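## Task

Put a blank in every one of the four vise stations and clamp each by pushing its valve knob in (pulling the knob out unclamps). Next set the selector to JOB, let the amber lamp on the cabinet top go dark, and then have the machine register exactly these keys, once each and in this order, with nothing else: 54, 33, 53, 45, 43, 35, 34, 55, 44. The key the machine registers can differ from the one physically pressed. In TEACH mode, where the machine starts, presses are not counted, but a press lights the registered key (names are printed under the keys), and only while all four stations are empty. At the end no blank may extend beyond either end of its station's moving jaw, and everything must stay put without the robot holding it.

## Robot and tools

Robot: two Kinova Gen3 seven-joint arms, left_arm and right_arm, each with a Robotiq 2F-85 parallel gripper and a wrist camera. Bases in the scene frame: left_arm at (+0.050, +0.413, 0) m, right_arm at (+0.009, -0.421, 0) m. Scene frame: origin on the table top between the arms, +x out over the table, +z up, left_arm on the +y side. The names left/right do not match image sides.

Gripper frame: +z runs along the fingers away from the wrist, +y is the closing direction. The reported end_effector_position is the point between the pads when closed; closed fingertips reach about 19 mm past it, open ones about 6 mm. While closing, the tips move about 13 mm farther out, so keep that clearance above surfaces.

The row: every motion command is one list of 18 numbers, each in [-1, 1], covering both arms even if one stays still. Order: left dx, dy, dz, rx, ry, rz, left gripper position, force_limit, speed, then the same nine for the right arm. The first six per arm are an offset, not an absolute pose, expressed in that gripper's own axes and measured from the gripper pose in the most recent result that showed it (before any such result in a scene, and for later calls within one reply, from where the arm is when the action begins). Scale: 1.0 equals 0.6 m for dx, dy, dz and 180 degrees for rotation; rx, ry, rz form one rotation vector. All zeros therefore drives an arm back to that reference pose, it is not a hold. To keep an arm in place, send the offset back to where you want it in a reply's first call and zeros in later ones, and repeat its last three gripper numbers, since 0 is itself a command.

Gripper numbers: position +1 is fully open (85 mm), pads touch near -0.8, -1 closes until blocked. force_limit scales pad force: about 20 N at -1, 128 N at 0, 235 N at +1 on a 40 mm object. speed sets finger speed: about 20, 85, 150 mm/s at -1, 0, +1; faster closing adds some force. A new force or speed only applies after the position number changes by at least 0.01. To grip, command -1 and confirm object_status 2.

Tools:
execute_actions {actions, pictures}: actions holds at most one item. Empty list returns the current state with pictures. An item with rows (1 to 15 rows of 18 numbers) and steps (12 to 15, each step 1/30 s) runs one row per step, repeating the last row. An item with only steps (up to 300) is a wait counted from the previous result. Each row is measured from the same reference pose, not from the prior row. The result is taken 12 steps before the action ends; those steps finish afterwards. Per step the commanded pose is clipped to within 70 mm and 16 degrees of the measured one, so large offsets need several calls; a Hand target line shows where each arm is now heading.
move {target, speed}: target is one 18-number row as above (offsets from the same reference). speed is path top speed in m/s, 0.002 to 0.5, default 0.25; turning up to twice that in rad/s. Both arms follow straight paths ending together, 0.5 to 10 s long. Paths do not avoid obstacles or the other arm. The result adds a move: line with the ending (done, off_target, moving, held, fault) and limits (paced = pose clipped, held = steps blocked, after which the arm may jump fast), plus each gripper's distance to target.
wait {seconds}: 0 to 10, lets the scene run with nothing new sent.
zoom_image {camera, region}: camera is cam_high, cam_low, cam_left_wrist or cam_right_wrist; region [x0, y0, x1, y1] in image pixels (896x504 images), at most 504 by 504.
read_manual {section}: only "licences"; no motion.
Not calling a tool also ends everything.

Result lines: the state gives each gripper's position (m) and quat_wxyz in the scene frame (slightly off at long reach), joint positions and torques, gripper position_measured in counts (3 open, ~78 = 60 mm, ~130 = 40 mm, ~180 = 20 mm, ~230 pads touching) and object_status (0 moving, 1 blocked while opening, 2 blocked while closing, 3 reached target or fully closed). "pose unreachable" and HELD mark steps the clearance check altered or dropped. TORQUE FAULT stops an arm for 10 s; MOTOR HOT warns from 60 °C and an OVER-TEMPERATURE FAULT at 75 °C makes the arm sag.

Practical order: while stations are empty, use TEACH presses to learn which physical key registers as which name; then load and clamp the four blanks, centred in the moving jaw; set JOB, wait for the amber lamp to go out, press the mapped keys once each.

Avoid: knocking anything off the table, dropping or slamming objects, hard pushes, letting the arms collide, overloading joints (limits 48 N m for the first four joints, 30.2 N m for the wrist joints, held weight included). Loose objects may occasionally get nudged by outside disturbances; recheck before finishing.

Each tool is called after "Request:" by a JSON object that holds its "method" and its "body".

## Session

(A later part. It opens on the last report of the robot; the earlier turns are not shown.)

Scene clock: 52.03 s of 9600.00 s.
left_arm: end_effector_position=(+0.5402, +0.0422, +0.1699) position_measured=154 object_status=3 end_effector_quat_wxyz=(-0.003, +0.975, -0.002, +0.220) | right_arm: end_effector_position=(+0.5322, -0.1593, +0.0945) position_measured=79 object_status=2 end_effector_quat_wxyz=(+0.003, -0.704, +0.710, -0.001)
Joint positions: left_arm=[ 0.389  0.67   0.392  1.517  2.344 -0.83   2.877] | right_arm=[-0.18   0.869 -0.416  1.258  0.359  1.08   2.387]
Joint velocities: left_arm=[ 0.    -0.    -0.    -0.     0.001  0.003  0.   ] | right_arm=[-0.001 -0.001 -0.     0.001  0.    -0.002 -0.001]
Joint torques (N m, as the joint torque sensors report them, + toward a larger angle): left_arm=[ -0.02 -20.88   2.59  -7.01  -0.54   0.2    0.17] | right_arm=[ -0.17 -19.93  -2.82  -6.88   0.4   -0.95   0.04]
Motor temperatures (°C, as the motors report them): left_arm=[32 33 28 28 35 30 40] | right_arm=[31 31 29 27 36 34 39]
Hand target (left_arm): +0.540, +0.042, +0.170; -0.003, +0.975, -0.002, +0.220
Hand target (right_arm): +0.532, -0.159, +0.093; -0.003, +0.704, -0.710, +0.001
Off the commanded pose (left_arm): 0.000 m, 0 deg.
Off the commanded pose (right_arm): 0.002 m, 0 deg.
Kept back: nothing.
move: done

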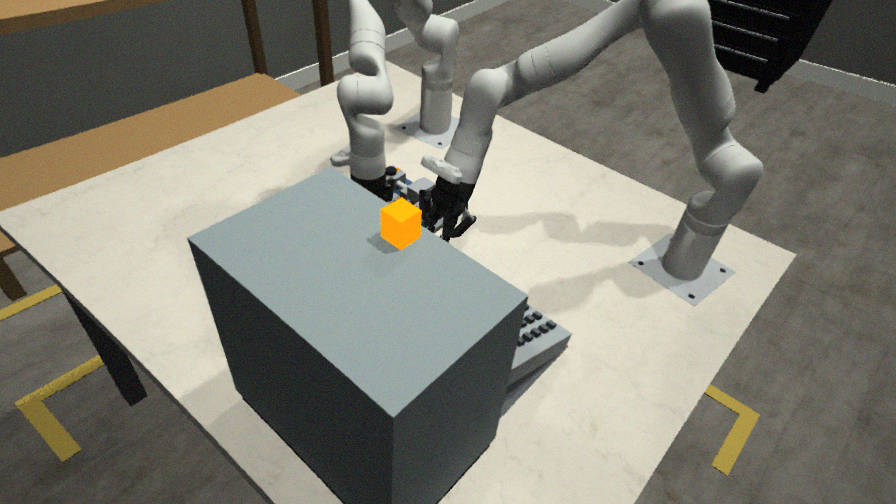

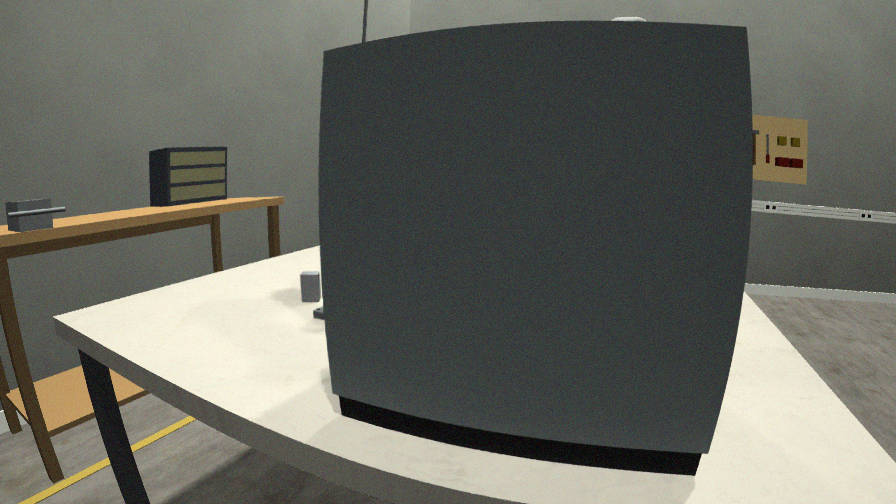

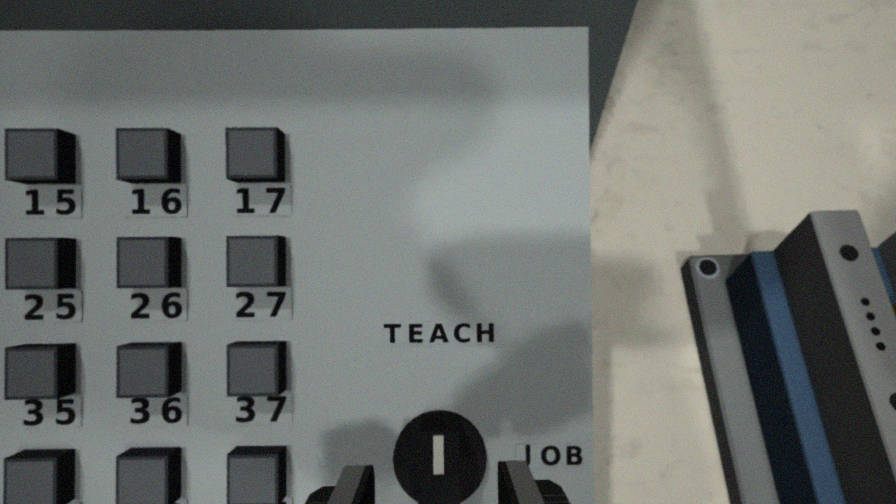

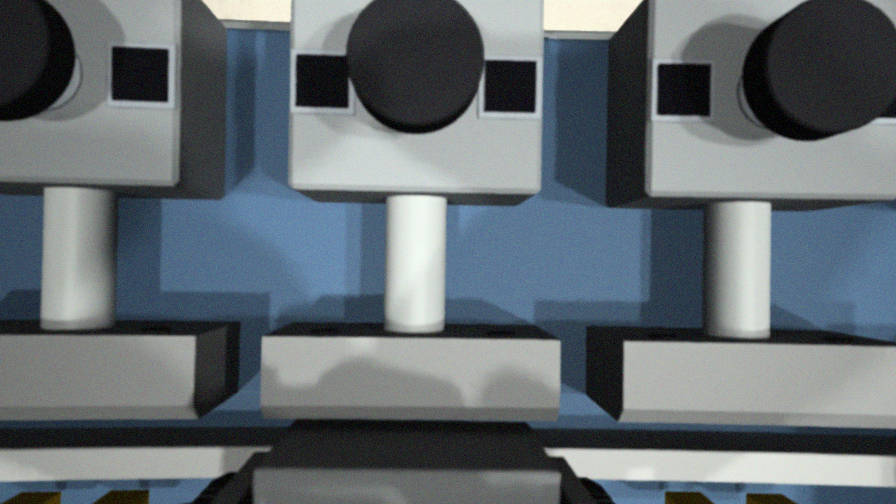

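Seated. Release, lift, go to the knob, press.

Request:
{"method": "execute_actions", "body": {"actions": [{"rows":[[0,0,0,0,0,0,-0.2,-0.5,0,0,0,0,0,0,0,0.55,-0.5,0],[0,0,0,0,0,0,-0.2,-0.5,0,0,0,0,0,0,0,0.55,-0.5,0],[0,0,0,0,0,0,-0.2,-0.5,0,0,0,0,0,0,0,0.55,-0.5,0],[0,0,0,0,0,0,-0.2,-0.5,0,0,0,0,0,0,0,0.55,-0.5,0],[0,0,0,0,0,0,-0.2,-0.5,0,0,0,0,0,0,0,0.55,-0.5,0],[0,0,0,0,0,0,-0.2,-0.5,0,0,0,0,0,0,0,0.55,-0.5,0],[0,0,0,0,0,0,-0.2,-0.5,0,0,0,-0.008,0,0,0,0.55,-0.5,0],[0,0,0,0,0,0,-0.2,-0.5,0,0,0,-0.016,0,0,0,0.55,-0.5,0],[0,0,0,0,0,0,-0.2,-0.5,0,0,0,-0.024,0,0,0,0.55,-0.5,0],[0,0,0,0,0,0,-0.2,-0.5,0,0,0,-0.032,0,0,0,0.55,-0.5,0],[0,0,0,0,0,0,-0.2,-0.5,0,0,0,-0.04,0,0,0,0.55,-0.5,0],[0,0,0,0,0,0,-0.2,-0.5,0,0,0,-0.048,0,0,0,0.55,-0.5,0],[0,0,0,0,0,0,-0.2,-0.5,0,0,0,-0.056,0,0,0,0.55,-0.5,0],[0,0,0,0,0,0,-0.2,-0.5,0,0,0,-0.064,0,0,0,0.55,-0.5,0],[0,0,0,0,0,0,-0.2,-0.5,0,0,0,-0.0725,0,0,0,0.55,-0.5,0]],"steps":15}]}}

Request:
{"method": "move", "body": {"target": [0,0,0,0,0,0,-0.2,-0.5,0,0.17,0,0,0,0,0,-1,0,1], "speed": 0.2}}

Request:
{"method": "move", "body": {"target": [0,0,0,0,0,0,-0.2,-0.5,0,0,0,0.034,0,0,0,-1,0,1], "speed": 0.03}}

Scene clock: 53.70 s of 9600.00 s.
left_arm: end_effector_position=(+0.5402, +0.0422, +0.1699) position_measured=154 object_status=3 end_effector_quat_wxyz=(-0.003, +0.975, -0.002, +0.220) | right_arm: end_effector_position=(+0.5323, -0.1593, +0.0947) position_measured=74 object_status=0 end_effector_quat_wxyz=(+0.003, -0.704, +0.710, -0.001)
Joint positions: left_arm=[ 0.389  0.67   0.392  1.517  2.344 -0.83   2.877] | right_arm=[-0.18   0.869 -0.416  1.258  0.359  1.079  2.387]
Joint velocities: left_arm=[ 0. -0. -0. -0.  0.  0. -0.] | right_arm=[ 0.     0.002  0.    -0.003 -0.     0.     0.001]
Joint torques (N m, as the joint torque sensors report them, + toward a larger angle): left_arm=[  0.07 -20.82   2.51  -7.05  -0.46   0.16   0.15] | right_arm=[ -0.24 -22.57  -2.91  -6.76   0.05  -0.17   0.01]
Motor temperatures (°C, as the motors report them): left_arm=[32 33 28 28 35 30 40] | right_arm=[31 31 29 27 36 34 39]
Steps of this call (steps 1 to 47: nothing new was sent; steps 48 to 50: the first 3 steps of this action). Readings (end_effector_position | what the end effector reports):
48: left_arm (+0.5402, +0.0422, +0.1699) | right_arm (+0.5322, -0.1593, +0.0947) | left_arm position_measured=154 object_status=3 | right_arm position_measured=79 object_status=0
49: left_arm (+0.5402, +0.0422, +0.1699) | right_arm (+0.5323, -0.1593, +0.0947) | left_arm position_measured=154 object_status=3 | right_arm position_measured=78 object_status=0
50: the state above

Scene clock: 55.53 s of 9600.00 s.
left_arm: end_effector_position=(+0.5402, +0.0422, +0.1699) position_measured=154 object_status=3 end_effector_quat_wxyz=(-0.003, +0.975, -0.002, +0.220) | right_arm: end_effector_position=(+0.5314, -0.2610, +0.1373) position_measured=232 object_status=3 end_effector_quat_wxyz=(+0.003, -0.705, +0.709, -0.001)
Joint positions: left_arm=[ 0.389  0.67   0.392  1.517  2.344 -0.83   2.877] | right_arm=[ 0.018  0.737 -0.438  1.381  0.327  1.088  2.549]
Joint velocities: left_arm=[-0.    -0.     0.     0.    -0.001  0.002 -0.001] | right_arm=[ 0.006 -0.002  0.001  0.001 -0.002 -0.001  0.002]
Joint torques (N m, as the joint torque sensors report them, + toward a larger angle): left_arm=[  0.   -20.85   2.55  -6.97  -0.47   0.13   0.19] | right_arm=[ -0.44 -20.38  -3.01  -6.97   0.23  -0.14  -0.05]
Motor temperatures (°C, as the motors report them): left_arm=[32 33 28 28 35 30 40] | right_arm=[31 31 29 27 36 34 39]
Hand target (left_arm): +0.540, +0.042, +0.170; -0.003, +0.975, -0.002, +0.220
Hand target (right_arm): +0.531, -0.261, +0.137; -0.004, +0.705, -0.710, +0.001
Off your previous action's commanded pose (left_arm): 0.000 m, 0 deg at its last step (step 12 of this call).
Off your previous action's commanded pose (right_arm): 0.015 m, 0 deg at its last step (step 12 of this call).
Off the commanded pose (left_arm): 0.000 m, 0 deg.
Off the commanded pose (right_arm): 0.001 m, 0 deg.
Kept back: nothing.
move: done

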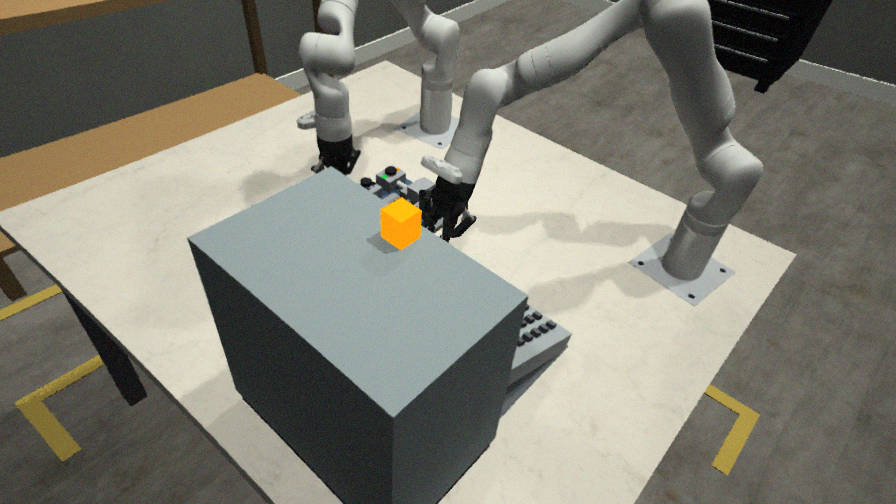

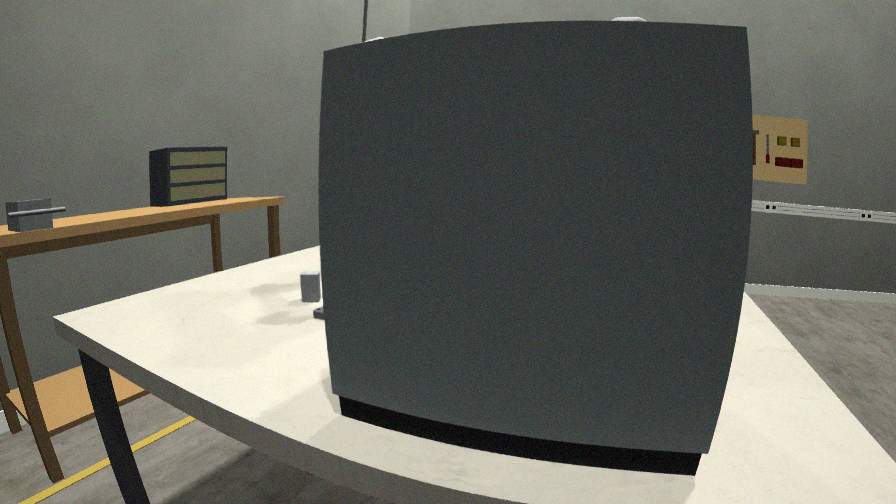

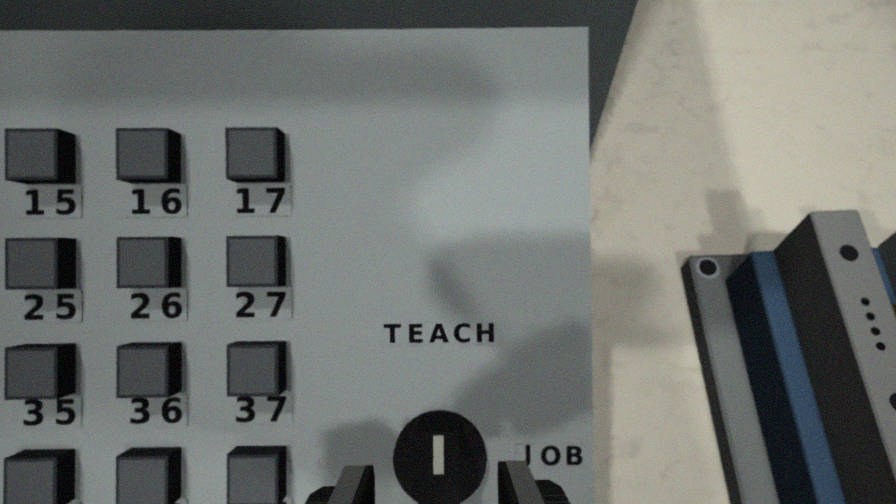

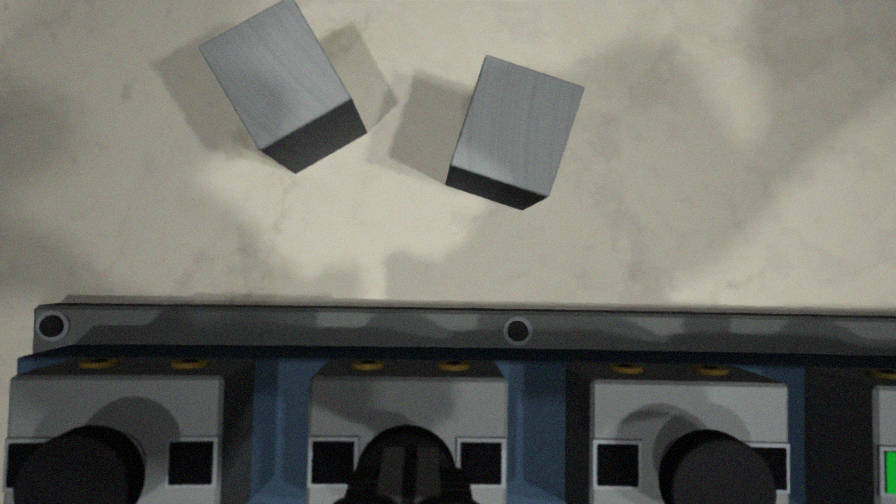

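Scene clock: 56.50 s of 9600.00 s.
left_arm: end_effector_position=(+0.5402, +0.0422, +0.1699) position_measured=154 object_status=3 end_effector_quat_wxyz=(-0.003, +0.975, -0.002, +0.220) | right_arm: end_effector_position=(+0.5315, -0.2610, +0.1192) position_measured=232 object_status=3 end_effector_quat_wxyz=(+0.004, -0.705, +0.710, -0.002)
Joint positions: left_arm=[ 0.389  0.67   0.392  1.517  2.344 -0.83   2.877] | right_arm=[ 0.015  0.759 -0.431  1.404  0.34   1.043  2.538]
Joint velocities: left_arm=[ 0.001 -0.001  0.001 -0.     0.001  0.001  0.   ] | right_arm=[-0.     0.002 -0.     0.001  0.001 -0.004 -0.002]
Joint torques (N m, as the joint torque sensors report them, + toward a larger angle): left_arm=[  0.11 -20.94   2.55  -7.    -0.48   0.11   0.15] | right_arm=[ -0.23 -17.93  -2.6   -6.77   0.19  -1.17   0.07]
Motor temperatures (°C, as the motors report them): left_arm=[32 33 28 28 35 30 40] | right_arm=[31 31 29 27 36 34 39]
Hand target (left_arm): +0.540, +0.042, +0.170; -0.003, +0.975, -0.002, +0.220
Hand target (right_arm): +0.532, -0.261, +0.117; -0.003, +0.705, -0.710, +0.001
Off the commanded pose (left_arm): 0.000 m, 0 deg.
Off the commanded pose (right_arm): 0.002 m, 0 deg.
Kept back: nothing.
move: done

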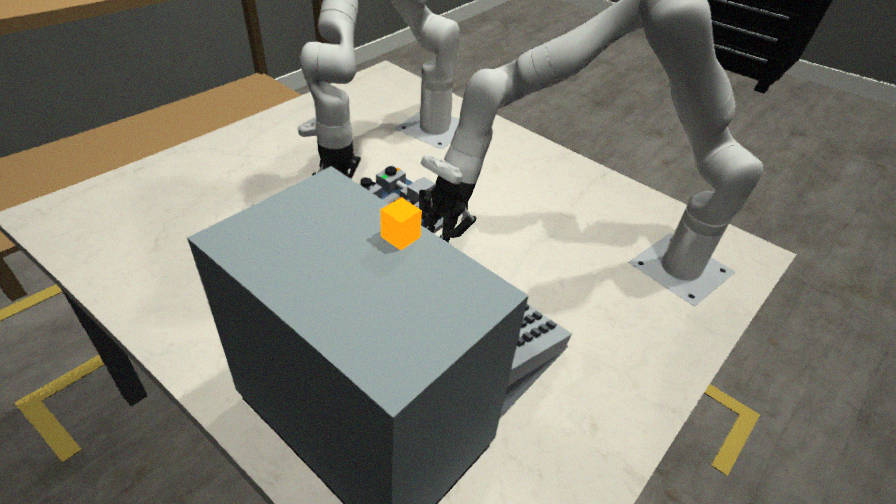

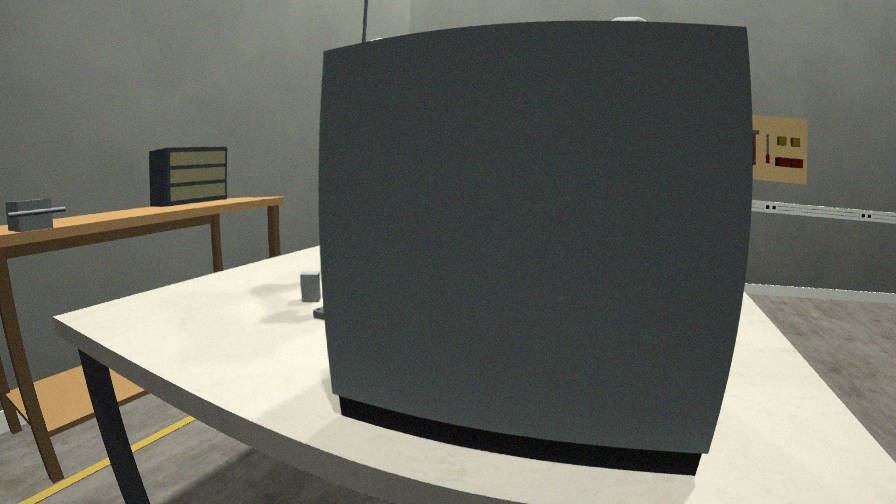

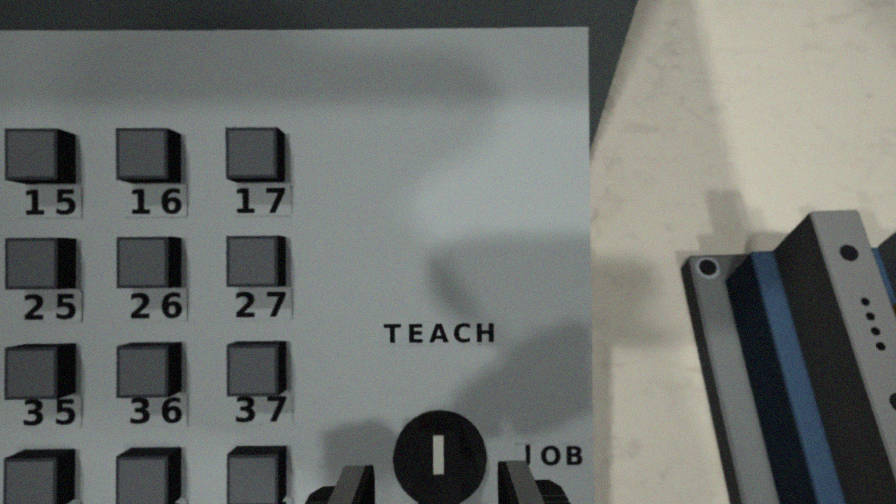

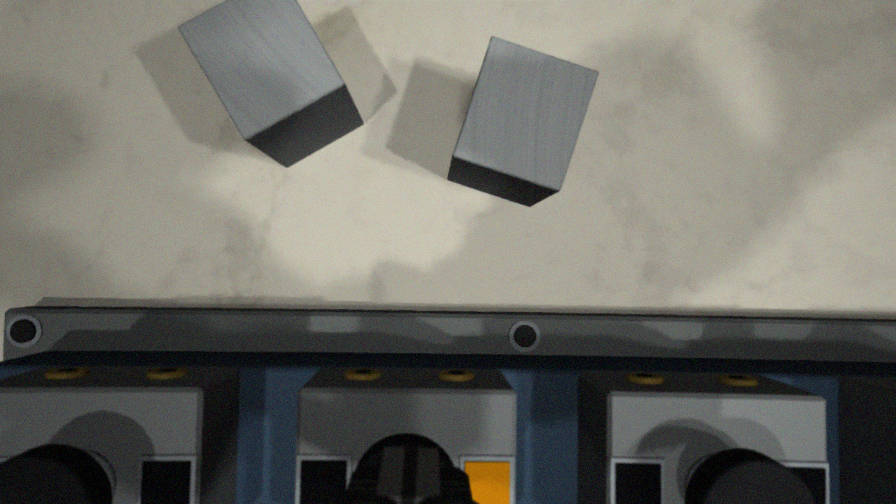

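Request:
{"method": "move", "body": {"target": [0,0,0,0,0,0,-0.2,-0.5,0,0.02,0,-0.03,0,0,0,-1,0,1], "speed": 0.15}}

Request:
{"method": "move", "body": {"target": [0,0,0,0,0,0,-0.2,-0.5,0,0.155,0.055,0.08,0,0,0.095,0.2,-0.5,0.5], "speed": 0.2}}

Scene clock: 58.07 s of 9600.00 s.
left_arm: end_effector_position=(+0.5402, +0.0422, +0.1699) position_measured=154 object_status=3 end_effector_quat_wxyz=(-0.003, +0.975, -0.002, +0.220) | right_arm: end_effector_position=(+0.5313, -0.2728, +0.1370) position_measured=232 object_status=3 end_effector_quat_wxyz=(+0.004, -0.705, +0.709, -0.002)
Joint positions: left_arm=[ 0.389  0.67   0.392  1.517  2.344 -0.83   2.877] | right_arm=[ 0.041  0.73  -0.438  1.398  0.328  1.077  2.566]
Joint velocities: left_arm=[-0.     0.     0.001  0.    -0.001  0.     0.   ] | right_arm=[ 0.003 -0.004  0.    -0.001 -0.001  0.002  0.001]
Joint torques (N m, as the joint torque sensors report them, + toward a larger angle): left_arm=[  0.1  -20.96   2.64  -7.02  -0.53   0.17   0.15] | right_arm=[ -0.35 -20.    -2.89  -7.18   0.09  -0.21   0.03]
Motor temperatures (°C, as the motors report them): left_arm=[32 33 28 28 35 30 40] | right_arm=[31 31 29 27 36 34 39]
Hand target (left_arm): +0.540, +0.042, +0.170; -0.003, +0.975, -0.002, +0.220
Hand target (right_arm): +0.531, -0.273, +0.137; -0.004, +0.705, -0.709, +0.002
Off the commanded pose (left_arm): 0.000 m, 0 deg.
Off the commanded pose (right_arm): 0.000 m, 0 deg.
Kept back: nothing.
move: done

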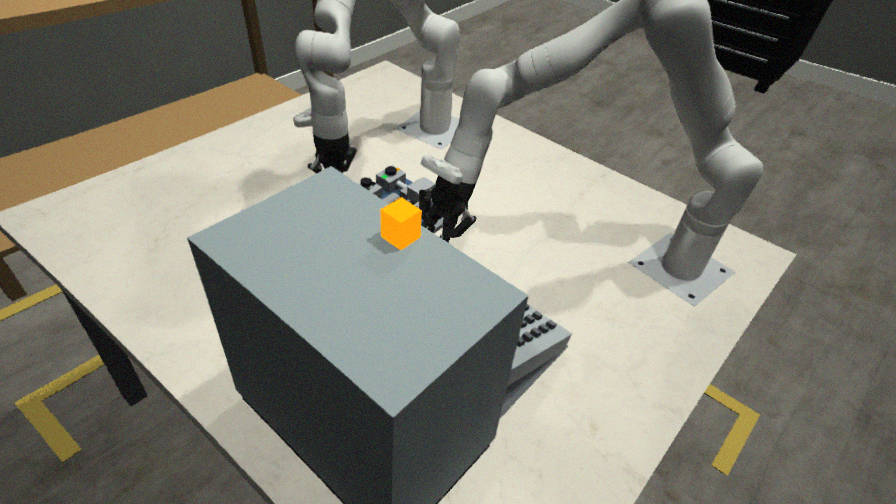

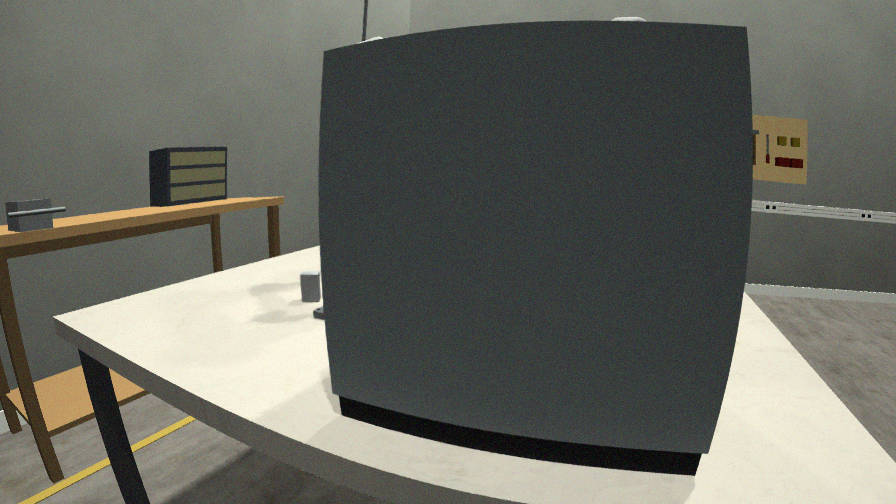

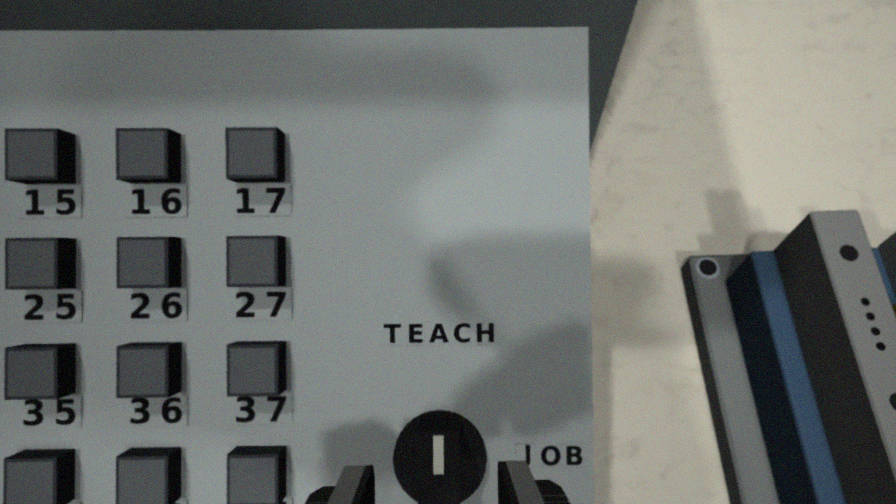

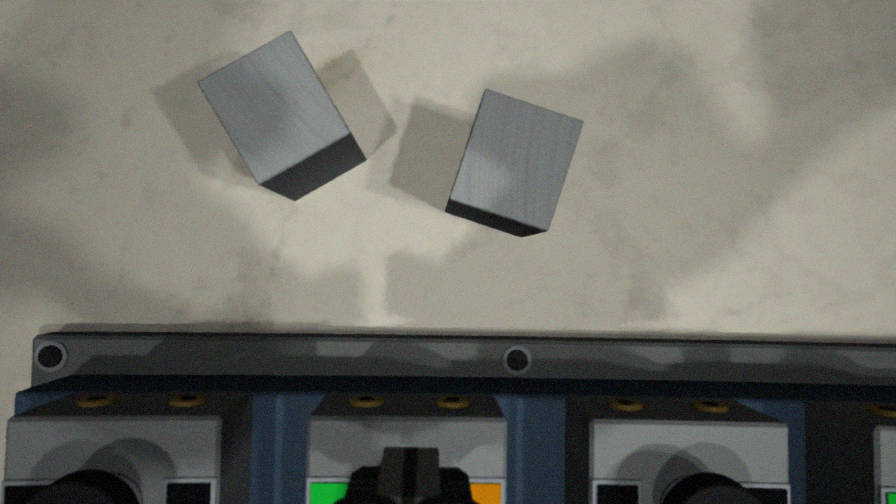

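Scene clock: 59.23 s of 9600.00 s.
left_arm: end_effector_position=(+0.5402, +0.0422, +0.1699) position_measured=154 object_status=3 end_effector_quat_wxyz=(-0.003, +0.975, -0.002, +0.220) | right_arm: end_effector_position=(+0.4987, -0.3655, +0.0886) position_measured=104 object_status=3 end_effector_quat_wxyz=(+0.004, -0.592, +0.806, -0.001)
Joint positions: left_arm=[ 0.389  0.67   0.392  1.517  2.344 -0.83   2.877] | right_arm=[ 0.178  0.692 -0.354  1.647  0.299  0.847  2.422]
Joint velocities: left_arm=[ 0.001  0.     0.    -0.     0.001  0.    -0.001] | right_arm=[ 0.006 -0.003  0.003  0.004 -0.    -0.005 -0.002]
Joint torques (N m, as the joint torque sensors report them, + toward a larger angle): left_arm=[  0.21 -20.91   2.55  -7.    -0.52   0.14   0.21] | right_arm=[ -0.32 -19.12  -2.6   -6.25   0.16   0.05   0.08]
Motor temperatures (°C, as the motors report them): left_arm=[32 33 28 28 35 30 40] | right_arm=[31 31 29 27 36 34 39]
Hand target (left_arm): +0.540, +0.042, +0.170; -0.003, +0.975, -0.002, +0.220
Hand target (right_arm): +0.499, -0.366, +0.089; +0.004, -0.591, +0.806, -0.002
Off the commanded pose (left_arm): 0.000 m, 0 deg.
Off the commanded pose (right_arm): 0.001 m, 0 deg.
Kept back: nothing.
move: done

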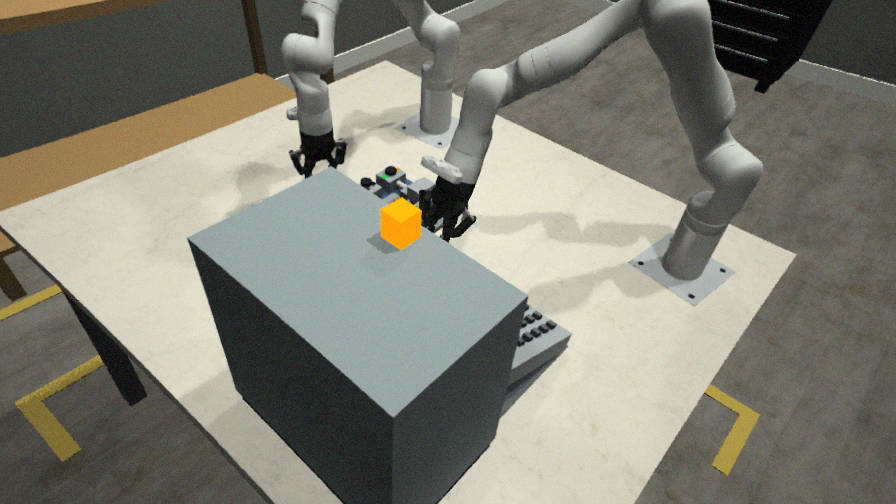

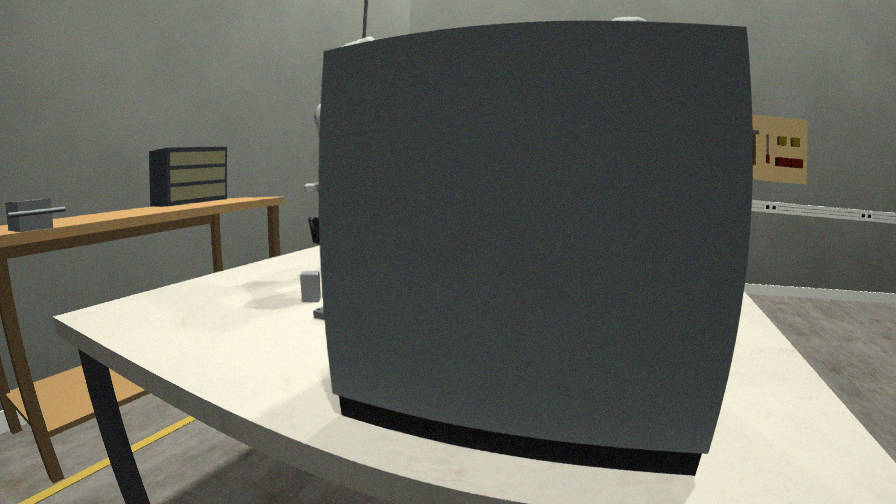

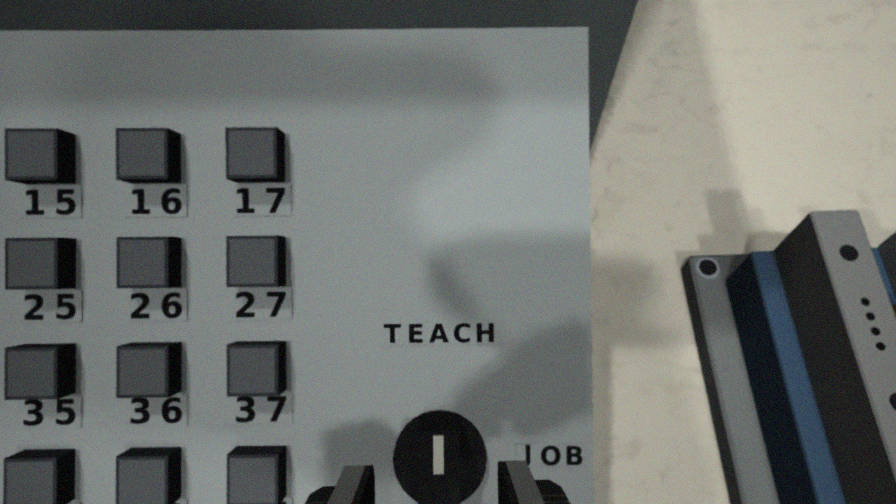

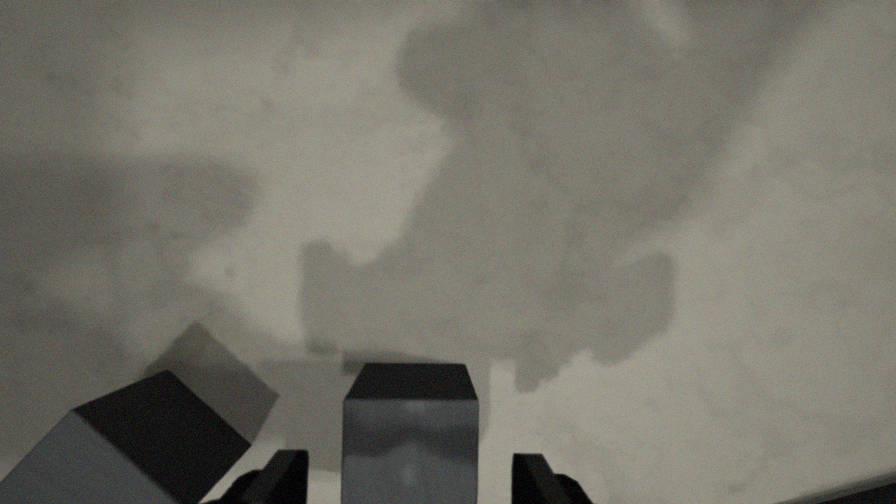

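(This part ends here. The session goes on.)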